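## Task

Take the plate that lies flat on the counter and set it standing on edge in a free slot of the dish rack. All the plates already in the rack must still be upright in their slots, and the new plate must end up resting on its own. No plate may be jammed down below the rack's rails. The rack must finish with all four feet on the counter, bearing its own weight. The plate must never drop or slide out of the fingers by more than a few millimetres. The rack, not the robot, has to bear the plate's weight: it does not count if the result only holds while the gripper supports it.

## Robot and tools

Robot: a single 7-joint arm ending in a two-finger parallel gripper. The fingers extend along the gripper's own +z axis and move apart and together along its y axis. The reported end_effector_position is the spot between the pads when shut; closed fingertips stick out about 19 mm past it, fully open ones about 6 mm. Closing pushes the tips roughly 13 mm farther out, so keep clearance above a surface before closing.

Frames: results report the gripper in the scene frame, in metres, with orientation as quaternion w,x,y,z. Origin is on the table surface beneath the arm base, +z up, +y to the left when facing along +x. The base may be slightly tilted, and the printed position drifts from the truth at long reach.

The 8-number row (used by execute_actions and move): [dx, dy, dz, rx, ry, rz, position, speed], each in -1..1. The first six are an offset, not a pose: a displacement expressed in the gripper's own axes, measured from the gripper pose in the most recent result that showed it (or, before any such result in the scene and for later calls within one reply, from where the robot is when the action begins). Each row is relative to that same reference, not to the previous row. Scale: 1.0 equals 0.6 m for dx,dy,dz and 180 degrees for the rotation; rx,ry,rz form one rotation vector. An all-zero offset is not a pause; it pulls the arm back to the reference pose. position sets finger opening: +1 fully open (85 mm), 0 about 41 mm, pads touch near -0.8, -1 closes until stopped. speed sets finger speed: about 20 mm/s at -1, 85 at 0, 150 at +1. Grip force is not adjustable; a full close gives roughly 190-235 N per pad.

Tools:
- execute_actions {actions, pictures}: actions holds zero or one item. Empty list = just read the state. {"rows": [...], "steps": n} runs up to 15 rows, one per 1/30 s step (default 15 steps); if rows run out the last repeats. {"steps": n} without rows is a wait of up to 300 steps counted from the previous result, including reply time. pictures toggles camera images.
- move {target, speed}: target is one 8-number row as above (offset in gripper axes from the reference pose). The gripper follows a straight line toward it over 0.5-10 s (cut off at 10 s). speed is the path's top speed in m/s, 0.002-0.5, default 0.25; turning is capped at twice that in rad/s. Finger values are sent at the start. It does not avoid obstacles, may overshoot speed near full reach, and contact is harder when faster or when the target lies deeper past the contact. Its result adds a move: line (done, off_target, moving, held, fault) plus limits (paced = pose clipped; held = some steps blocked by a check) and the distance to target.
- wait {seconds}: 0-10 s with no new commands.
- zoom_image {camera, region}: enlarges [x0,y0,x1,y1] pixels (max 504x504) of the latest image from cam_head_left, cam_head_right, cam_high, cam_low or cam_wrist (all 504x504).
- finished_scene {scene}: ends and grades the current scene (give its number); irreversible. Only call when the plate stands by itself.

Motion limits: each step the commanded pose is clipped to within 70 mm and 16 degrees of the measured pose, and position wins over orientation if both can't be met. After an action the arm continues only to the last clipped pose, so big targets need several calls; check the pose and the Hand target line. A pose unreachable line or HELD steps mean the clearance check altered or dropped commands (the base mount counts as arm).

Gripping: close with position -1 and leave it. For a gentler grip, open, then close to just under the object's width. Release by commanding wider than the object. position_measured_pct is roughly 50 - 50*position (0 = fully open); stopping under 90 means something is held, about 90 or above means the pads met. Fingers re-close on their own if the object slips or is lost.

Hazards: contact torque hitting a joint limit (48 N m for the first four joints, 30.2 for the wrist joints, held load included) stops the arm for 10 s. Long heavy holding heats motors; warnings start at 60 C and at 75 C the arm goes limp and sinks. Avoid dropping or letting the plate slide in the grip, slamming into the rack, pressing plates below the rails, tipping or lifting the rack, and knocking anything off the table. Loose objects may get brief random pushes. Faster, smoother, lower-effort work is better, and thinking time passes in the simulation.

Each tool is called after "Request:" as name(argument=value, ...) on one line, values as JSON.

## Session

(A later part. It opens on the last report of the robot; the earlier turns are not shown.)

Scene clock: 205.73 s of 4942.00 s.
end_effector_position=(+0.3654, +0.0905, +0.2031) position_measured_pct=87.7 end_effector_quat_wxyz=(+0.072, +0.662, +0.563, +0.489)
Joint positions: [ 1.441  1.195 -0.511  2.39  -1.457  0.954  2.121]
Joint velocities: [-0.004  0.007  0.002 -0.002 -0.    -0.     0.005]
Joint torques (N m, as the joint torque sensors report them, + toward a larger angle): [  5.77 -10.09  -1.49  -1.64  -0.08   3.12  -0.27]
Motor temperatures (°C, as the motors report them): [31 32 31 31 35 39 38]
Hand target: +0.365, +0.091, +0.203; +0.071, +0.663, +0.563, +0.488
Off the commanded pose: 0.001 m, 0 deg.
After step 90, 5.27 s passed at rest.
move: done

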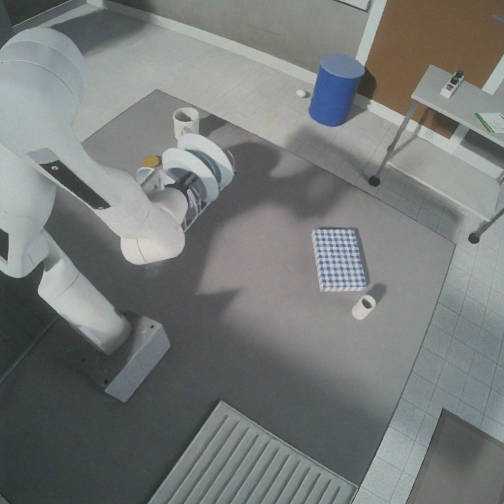

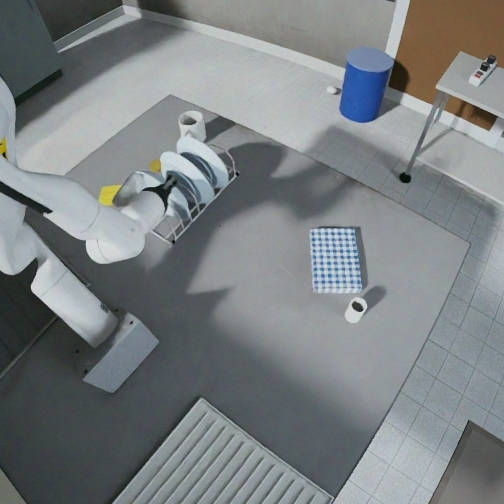

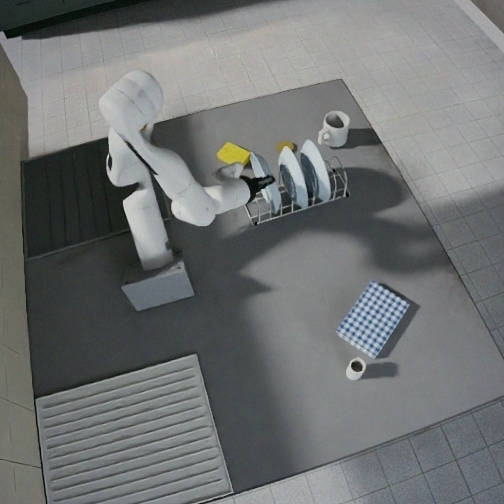

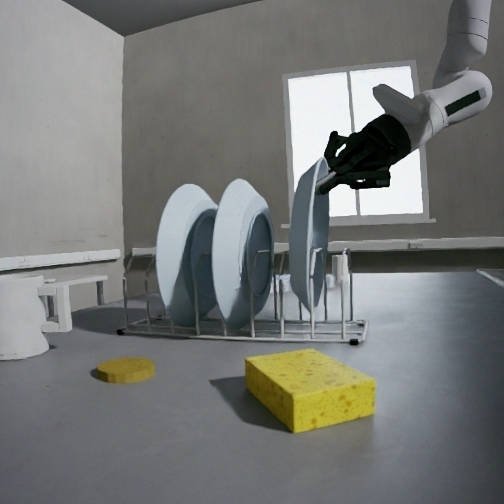

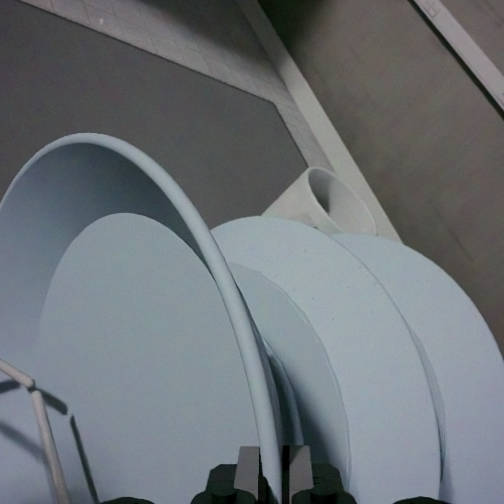

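Request:
move(target=[-0.0005,0.0028,0.0031,0,0,0,-1,-0.8], speed=0.02)

Request:
move(target=[-0.0095,-0.0107,0.0085,0,0,0,-1,-0.8], speed=0.02)

Request:
zoom_image(camera="cam_low", region=[260, 230, 370, 350])

Request:
zoom_image(camera="cam_high", region=[230, 130, 330, 230])

Scene clock: 213.83 s of 4942.00 s.
end_effector_position=(+0.3679, +0.0905, +0.2031) position_measured_pct=87.7 end_effector_quat_wxyz=(+0.072, +0.662, +0.563, +0.489)
Joint positions: [ 1.436  1.195 -0.515  2.386 -1.463  0.953  2.119]
Joint velocities: [-0.001  0.001 -0.002  0.    -0.001 -0.     0.001]
Joint torques (N m, as the joint torque sensors report them, + toward a larger angle): [  6.53 -10.14  -2.18  -2.39  -0.63   3.35  -0.37]
Motor temperatures (°C, as the motors report them): [31 32 31 30 35 39 38]
Hand target: +0.368, +0.091, +0.203; +0.072, +0.662, +0.563, +0.489
Off the commanded pose: 0.000 m, 0 deg.
After step 90, 4.40 s passed at rest.
move: done

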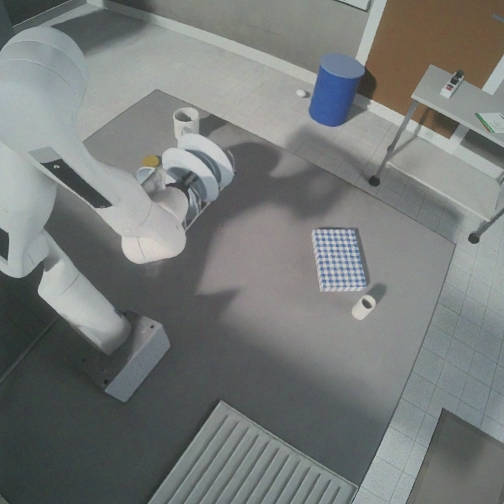

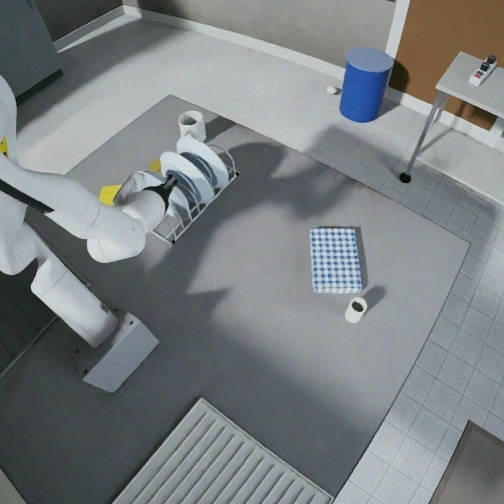

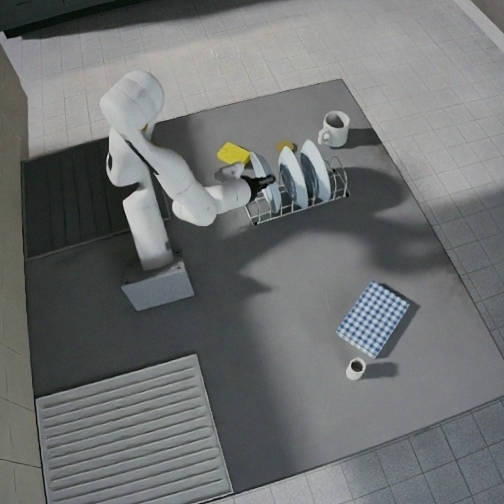

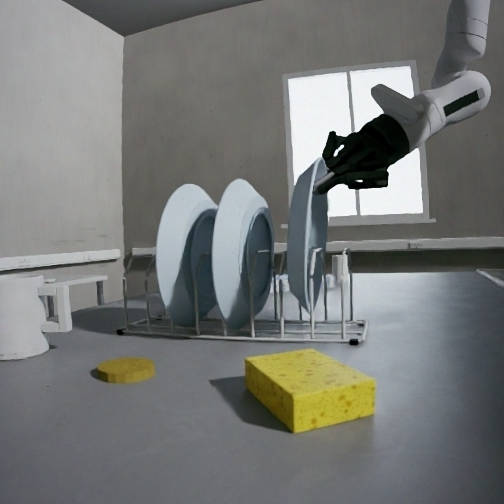

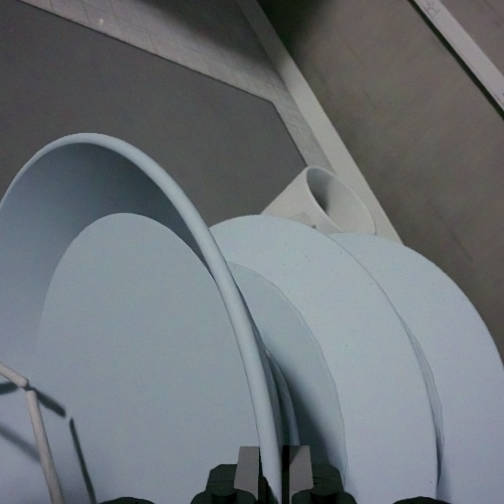

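Scene clock: 214.60 s of 4942.00 s.
end_effector_position=(+0.3679, +0.0904, +0.1933) position_measured_pct=87.7 end_effector_quat_wxyz=(+0.072, +0.662, +0.563, +0.489)
Joint positions: [ 1.426  1.228 -0.514  2.393 -1.487  0.942  2.167]
Joint velocities: [-0.003  0.006 -0.     0.002 -0.004 -0.002  0.005]
Joint torques (N m, as the joint torque sensors report them, + toward a larger angle): [  6.31 -10.35  -2.24  -2.32  -0.45   3.55  -0.27]
Motor temperatures (°C, as the motors report them): [31 32 31 30 35 39 38]
Hand target: +0.368, +0.090, +0.193; +0.072, +0.662, +0.563, +0.489
Off the commanded pose: 0.000 m, 0 deg.
move: done

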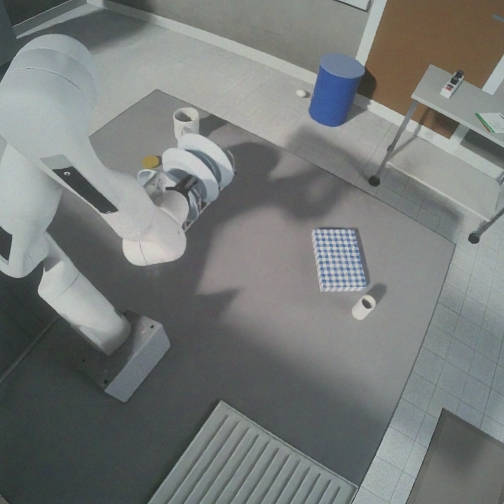

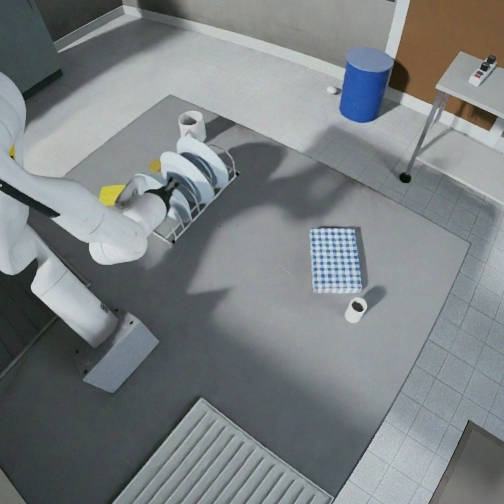

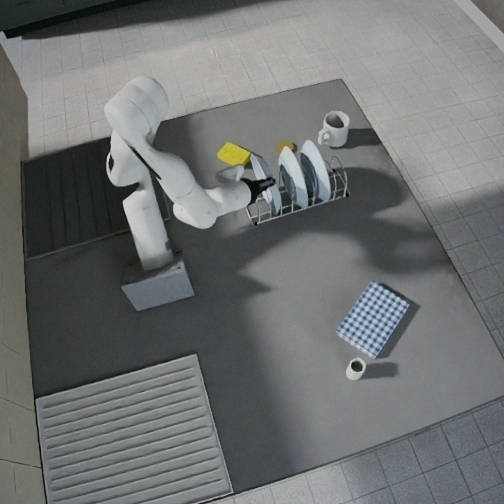

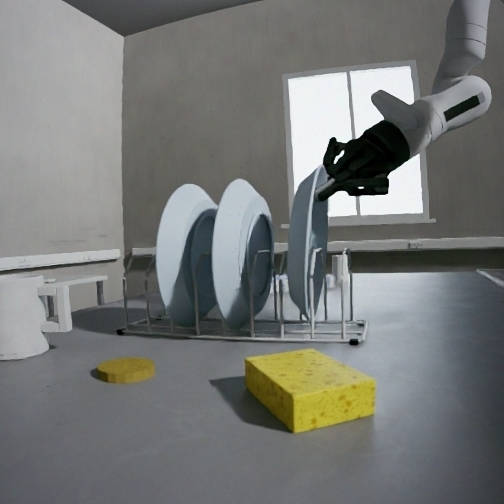

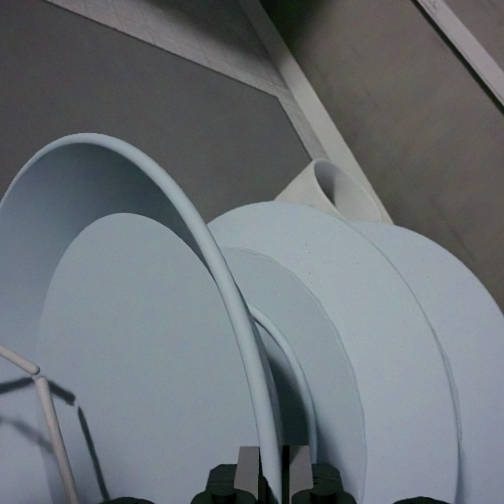

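Region (260, 230, 370, 350) of cam_low's 504x504 image, scaled by 4.200, with more detail than that image has; it fills the left 462 columns of this view, and the rest is white.

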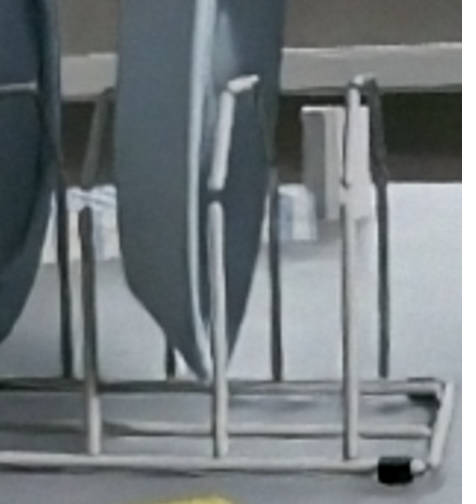

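Region (230, 130, 330, 230) of cam_high's 504x504 image, scaled by 5.040, with more detail than that image has.

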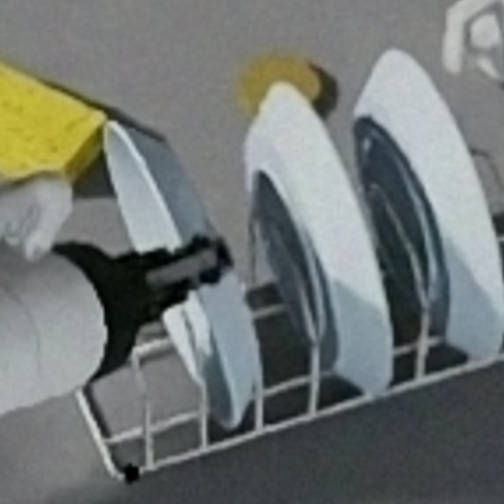

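Request:
move(target=[-0.0068,0.0005,0.0127,0.0091,-0.0039,0.0051,-1,-0.8], speed=0.02)

Request:
zoom_image(camera="cam_low", region=[260, 230, 370, 350])

Request:
zoom_image(camera="cam_high", region=[230, 130, 330, 230])

Scene clock: 221.70 s of 4942.00 s.
end_effector_position=(+0.3740, +0.0905, +0.1873) position_measured_pct=87.7 end_effector_quat_wxyz=(+0.062, +0.671, +0.564, +0.477)
Joint positions: [ 1.395  1.215 -0.52   2.373 -1.488  0.929  2.118]
Joint velocities: [-0.003 -0.    -0.002 -0.003  0.001 -0.002 -0.005]
Joint torques (N m, as the joint torque sensors report them, + toward a larger angle): [  5.67 -10.51  -2.    -2.14  -0.57   3.38  -0.45]
Motor temperatures (°C, as the motors report them): [31 32 31 30 35 39 38]
Hand target: +0.374, +0.090, +0.187; +0.062, +0.671, +0.564, +0.477
Off the commanded pose: 0.000 m, 0 deg.
After step 90, 3.00 s passed at rest.
move: done

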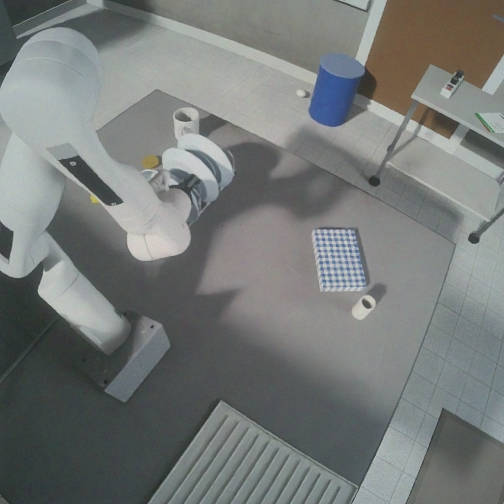

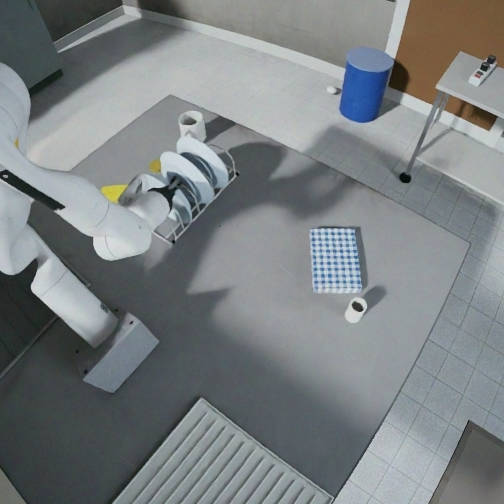

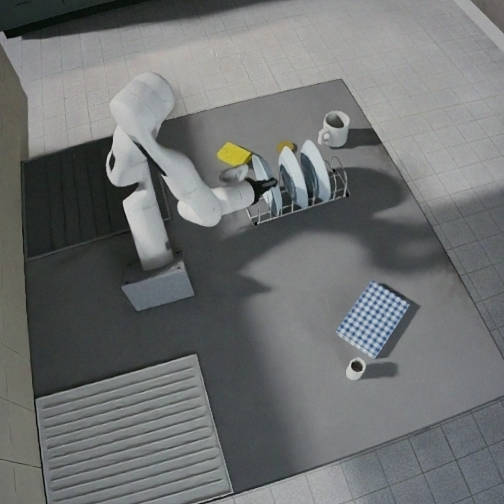

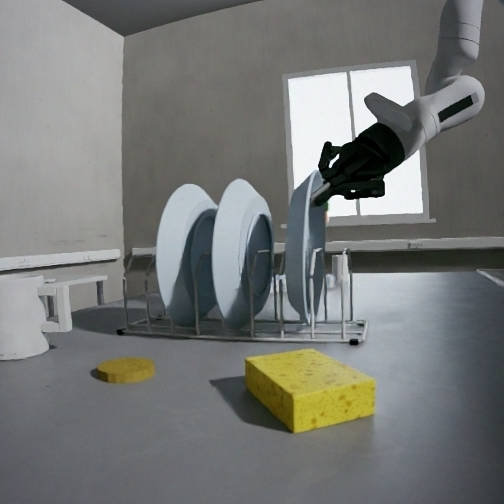

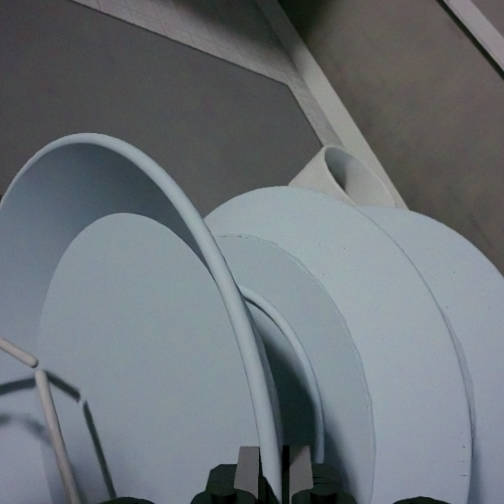

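Region (260, 230, 370, 350) of cam_low's 504x504 image, scaled by 4.200, with more detail than that image has; it fills the left 462 columns of this view, and the rest is white.

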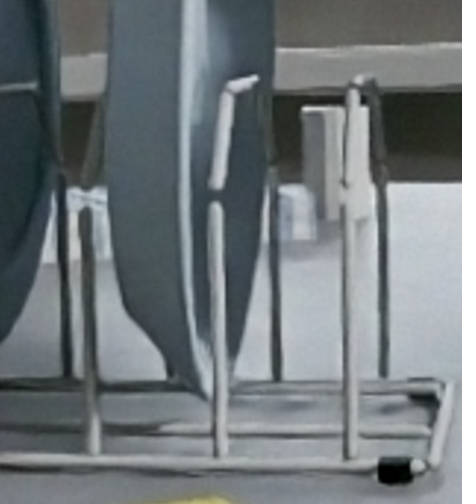

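Region (230, 130, 330, 230) of cam_high's 504x504 image, scaled by 5.040, with more detail than that image has.

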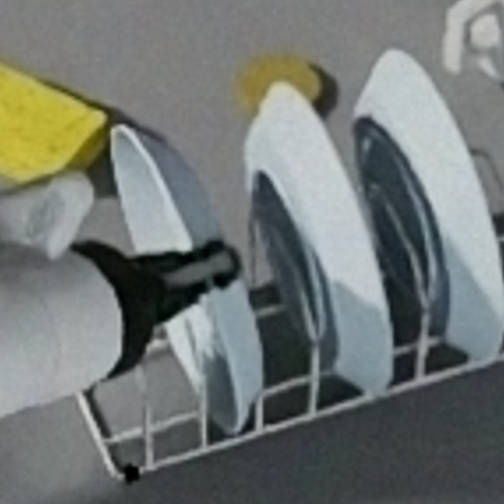

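Request:
move(target=[-0.0038,-0.0041,0.0036,0,0,0,-1,-0.8], speed=0.01)

Request:
zoom_image(camera="cam_low", region=[210, 280, 340, 350])

Scene clock: 226.13 s of 4942.00 s.
end_effector_position=(+0.3740, +0.0905, +0.1834) position_measured_pct=87.7 end_effector_quat_wxyz=(+0.062, +0.671, +0.564, +0.477)
Joint positions: [ 1.391  1.227 -0.52   2.375 -1.498  0.925  2.137]
Joint velocities: [-0.001  0.003 -0.    -0.    -0.002  0.     0.003]
Joint torques (N m, as the joint torque sensors report them, + toward a larger angle): [  6.81 -10.76  -2.26  -2.03  -0.16   3.41  -0.39]
Motor temperatures (°C, as the motors report them): [31 32 31 30 35 39 38]
Hand target: +0.374, +0.090, +0.183; +0.062, +0.671, +0.564, +0.477
Off the commanded pose: 0.000 m, 0 deg.
After step 90, 0.73 s passed at rest.
move: done

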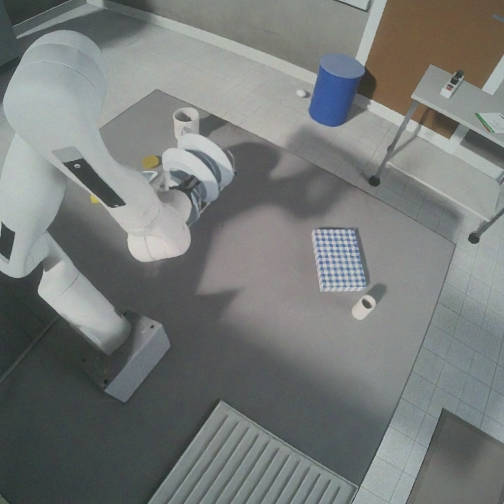

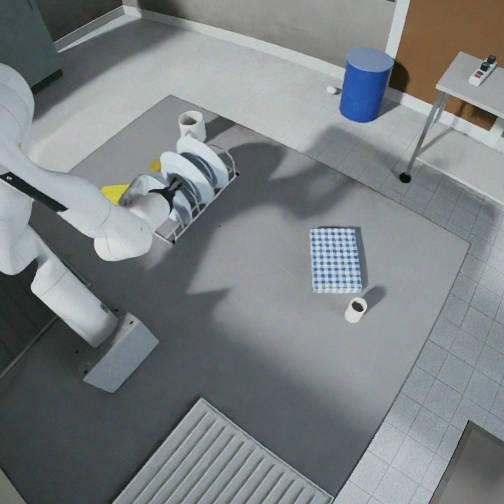

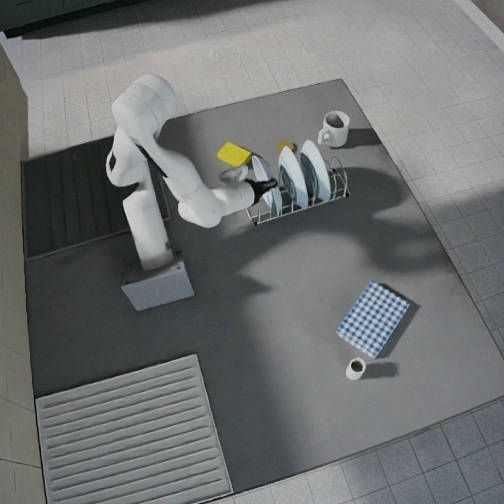

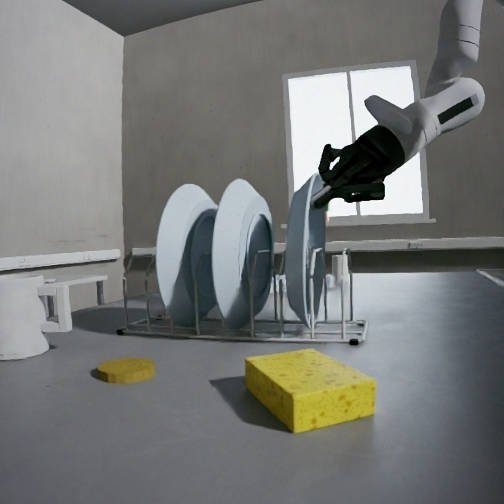

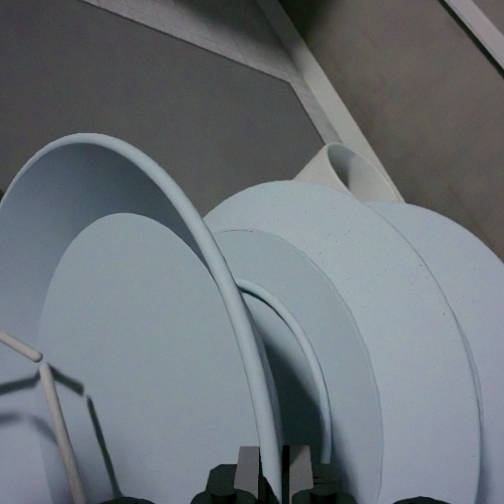

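Region (210, 280, 340, 350) of cam_low's 504x504 image, scaled by 3.877, with more detail than that image has; it fills the top 271 rows of this view, and the rest is white.

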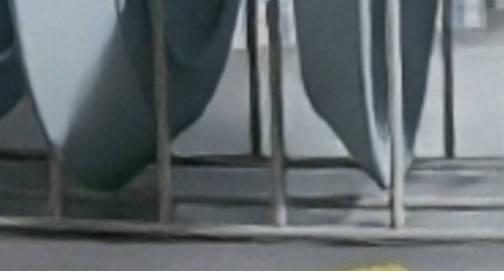

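Request:
move(target=[-0.0024,-0.0026,0.0022,0,0,0,-1,-0.8], speed=0.005)

Request:
zoom_image(camera="cam_low", region=[210, 280, 340, 350])

Scene clock: 229.67 s of 4942.00 s.
end_effector_position=(+0.3740, +0.0904, +0.1812) position_measured_pct=87.7 end_effector_quat_wxyz=(+0.062, +0.671, +0.564, +0.477)
Joint positions: [ 1.388  1.235 -0.52   2.377 -1.504  0.923  2.149]
Joint velocities: [ 0.    -0.001 -0.    -0.001 -0.003  0.003  0.004]
Joint torques (N m, as the joint torque sensors report them, + toward a larger angle): [ 5.22 -9.85 -1.34 -1.83 -0.46  2.1  -0.39]
Motor temperatures (°C, as the motors report them): [31 32 31 30 35 39 38]
Hand target: +0.374, +0.090, +0.181; +0.062, +0.671, +0.564, +0.477
Off the commanded pose: 0.000 m, 0 deg.
move: done

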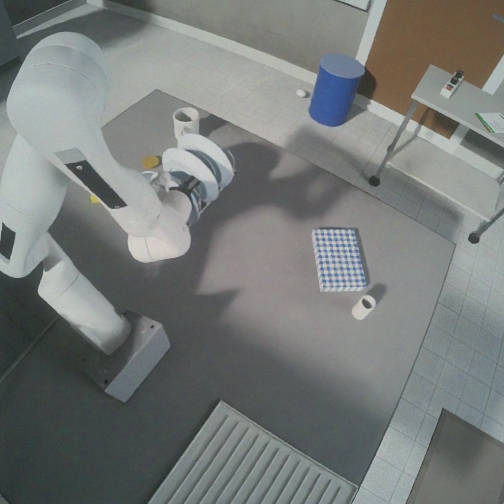

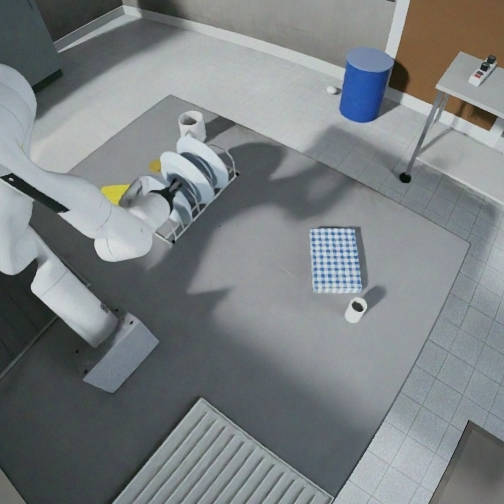

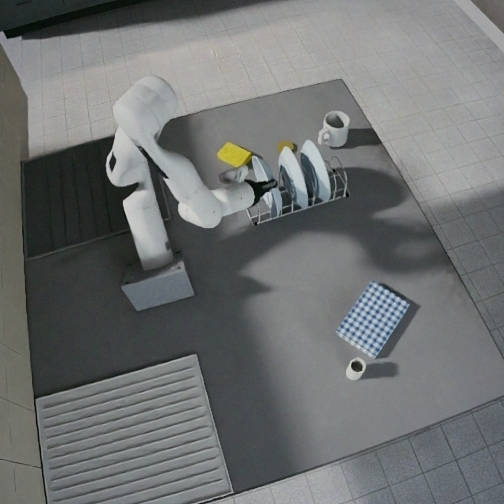

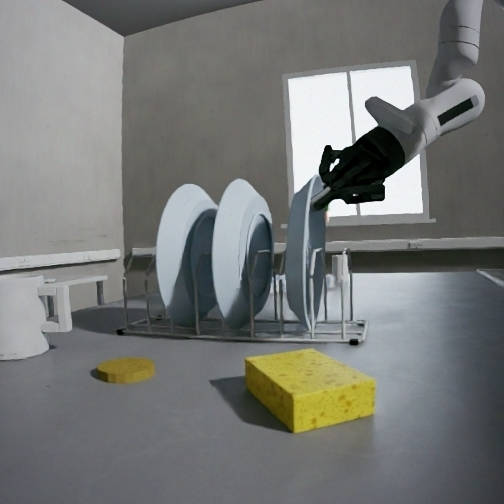

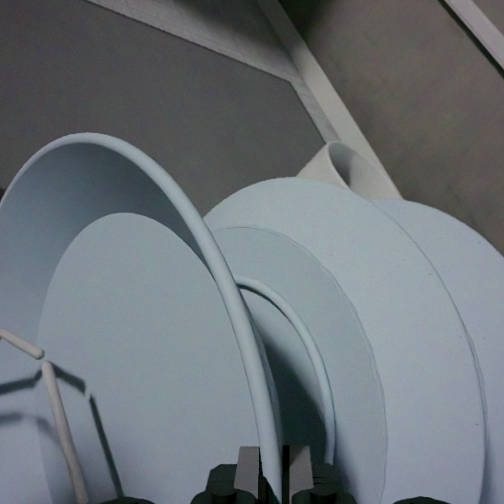

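Region (210, 280, 340, 350) of cam_low's 504x504 image, scaled by 3.877, with more detail than that image has; it fills the top 271 rows of this view, and the rest is white.

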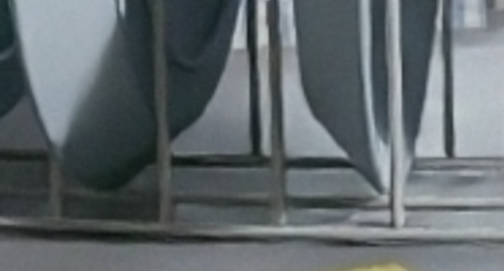

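Contact with the rails (wrist load dropped). Release slowly.

Request:
move(target=[0,0,0,0,0,0,-0.5,-1])

Request:
zoom_image(camera="cam_low", region=[240, 150, 400, 350])

Scene clock: 233.40 s of 4942.00 s.
end_effector_position=(+0.3740, +0.0904, +0.1812) position_measured_pct=75.0 end_effector_quat_wxyz=(+0.062, +0.671, +0.564, +0.477)
Joint positions: [ 1.388  1.235 -0.52   2.377 -1.504  0.923  2.149]
Joint velocities: [-0.    -0.001 -0.    -0.     0.    -0.    -0.001]
Joint torques (N m, as the joint torque sensors report them, + toward a larger angle): [  5.62 -10.11  -1.67  -2.03  -0.15   2.41  -0.16]
Motor temperatures (°C, as the motors report them): [31 32 31 30 35 39 38]
Hand target: +0.374, +0.090, +0.181; +0.062, +0.671, +0.564, +0.477
Off the commanded pose: 0.000 m, 0 deg.
move: done

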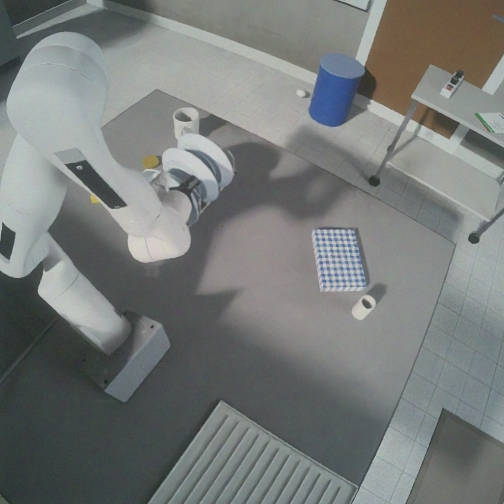

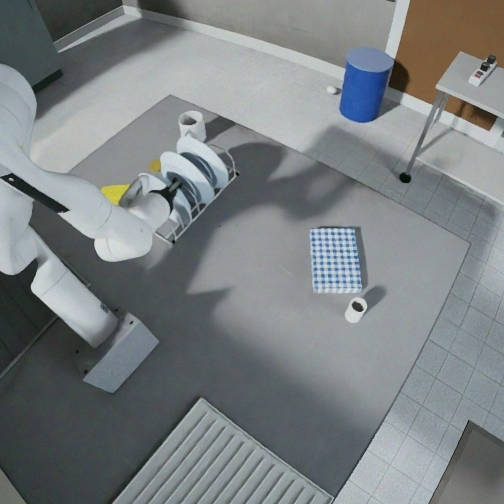

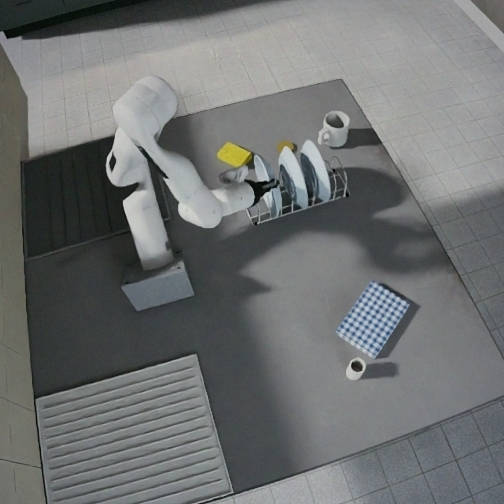

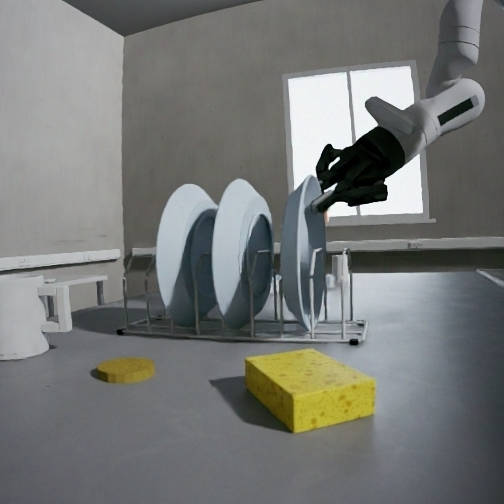

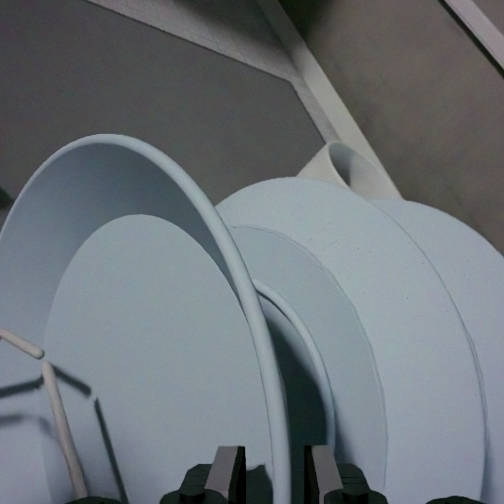

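Region (240, 150, 400, 350) of cam_low's 504x504 image, scaled by 2.520, with more detail than that image has; it fills the left 403 columns of this view, and the rest is white.

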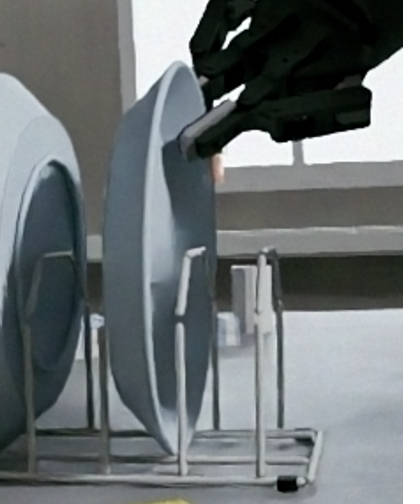

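Request:
move(target=[0,0.004,-0.085,0,0,0,-0.4,-1], speed=0.06)

Request:
wait(seconds=1)

Scene clock: 237.10 s of 4942.00 s.
end_effector_position=(+0.3394, +0.0663, +0.2098) position_measured_pct=69.8 end_effector_quat_wxyz=(+0.062, +0.671, +0.564, +0.477)
Joint positions: [ 1.495  1.171 -0.429  2.343 -1.282  0.994  1.995]
Joint velocities: [ 0.004 -0.004  0.003 -0.002  0.004  0.002 -0.003]
Joint torques (N m, as the joint torque sensors report them, + toward a larger angle): [ 3.95 -9.39 -1.42 -2.63 -0.64  2.31 -0.31]
Motor temperatures (°C, as the motors report them): [31 32 31 30 35 39 38]
Hand target: +0.339, +0.066, +0.210; +0.062, +0.671, +0.564, +0.477
Off the commanded pose: 0.000 m, 0 deg.
move: done

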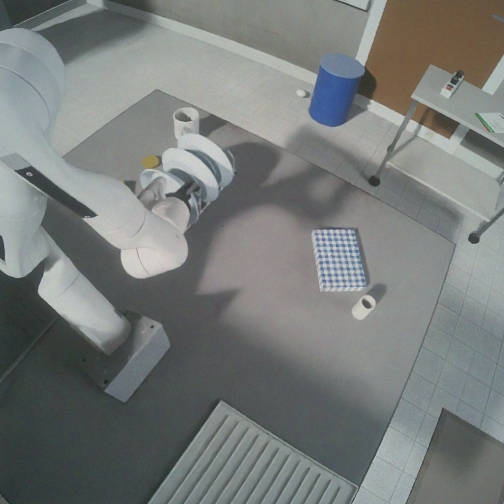

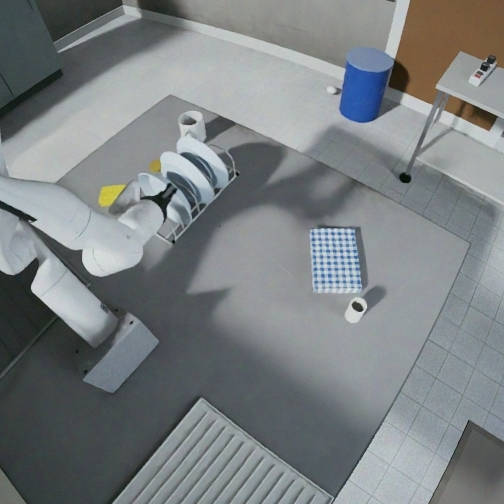

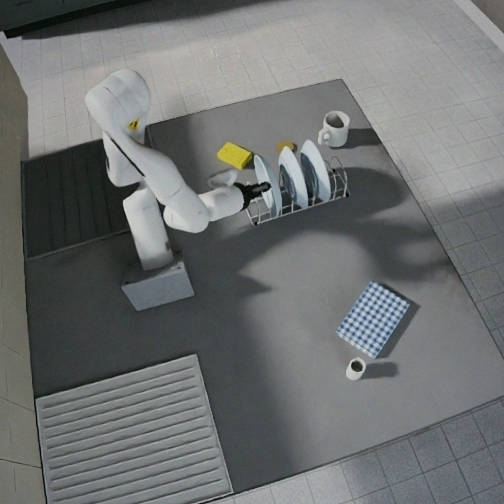

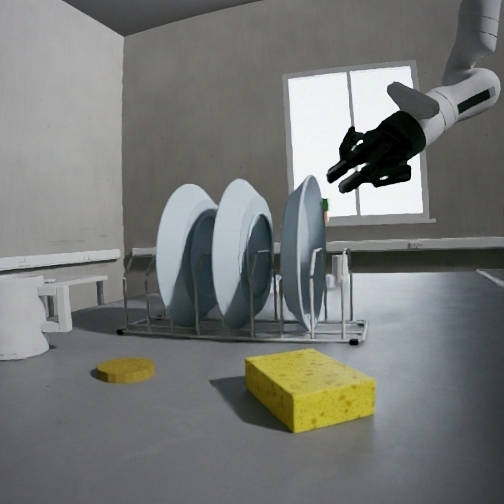

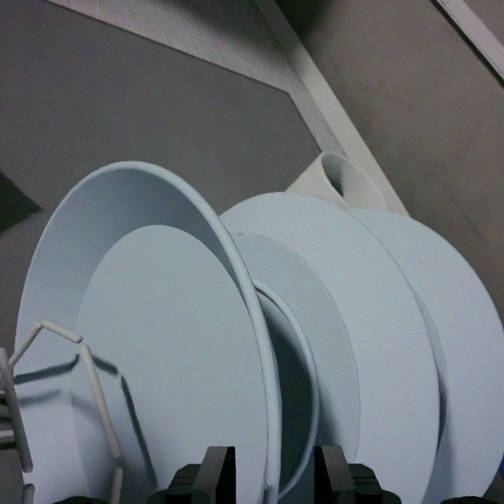

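Scene clock: 238.10 s of 4942.00 s.
end_effector_position=(+0.3393, +0.0662, +0.2100) position_measured_pct=69.8 end_effector_quat_wxyz=(+0.062, +0.671, +0.564, +0.477)
Joint positions: [ 1.495  1.171 -0.429  2.342 -1.282  0.995  1.995]
Joint velocities: [ 0.    -0.001  0.    -0.001  0.     0.    -0.001]
Joint torques (N m, as the joint torque sensors report them, + toward a larger angle): [ 4.35 -9.81 -1.39 -2.58 -0.55  2.21 -0.19]
Motor temperatures (°C, as the motors report them): [31 32 31 30 35 39 38]
Hand target: +0.339, +0.066, +0.210; +0.062, +0.671, +0.564, +0.477
Off the commanded pose: 0.000 m, 0 deg.
Steps of this call (steps 1 to 30: nothing new was sent). Readings (end_effector_position | what the end effector reports):
1: (+0.3393, +0.0663, +0.2099) | position_measured_pct=69.8
2: (+0.3393, +0.0663, +0.2099) | position_measured_pct=69.8
4: (+0.3393, +0.0662, +0.2099) | position_measured_pct=69.8
8: (+0.3393, +0.0662, +0.2100) | position_measured_pct=69.8
30: the state above

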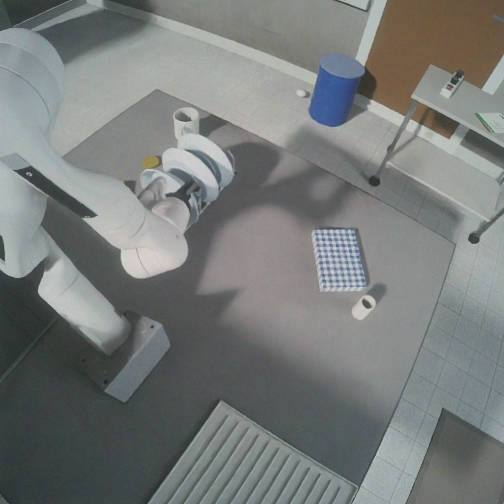

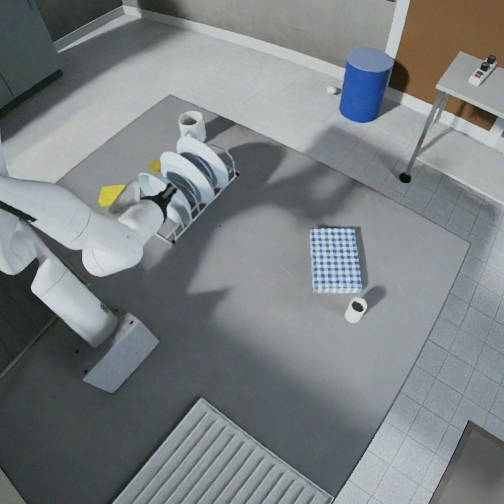

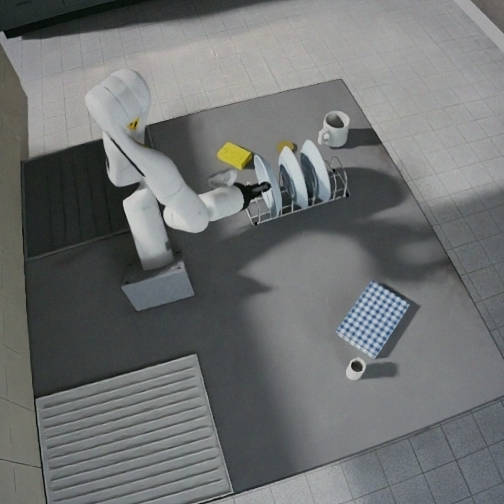

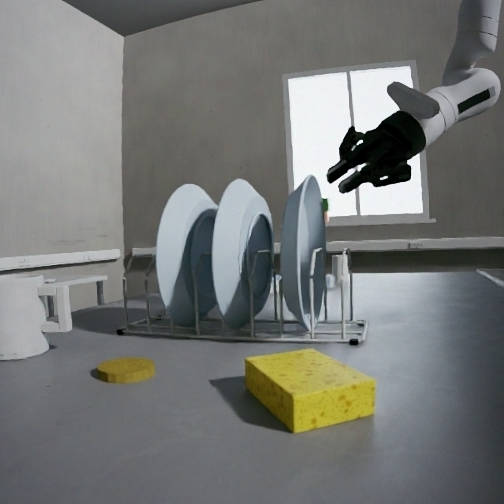

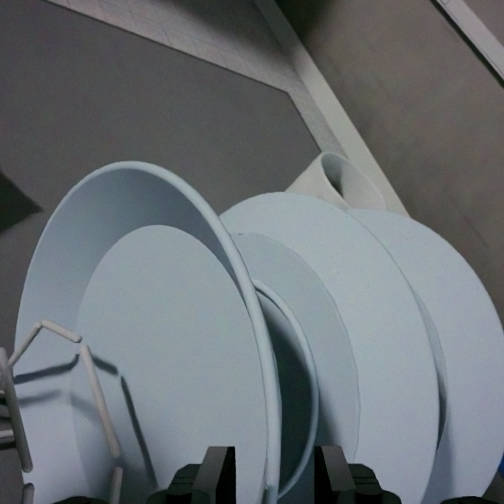

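Request:
finished_scene(scene=1)

The scene is finished: the task was done.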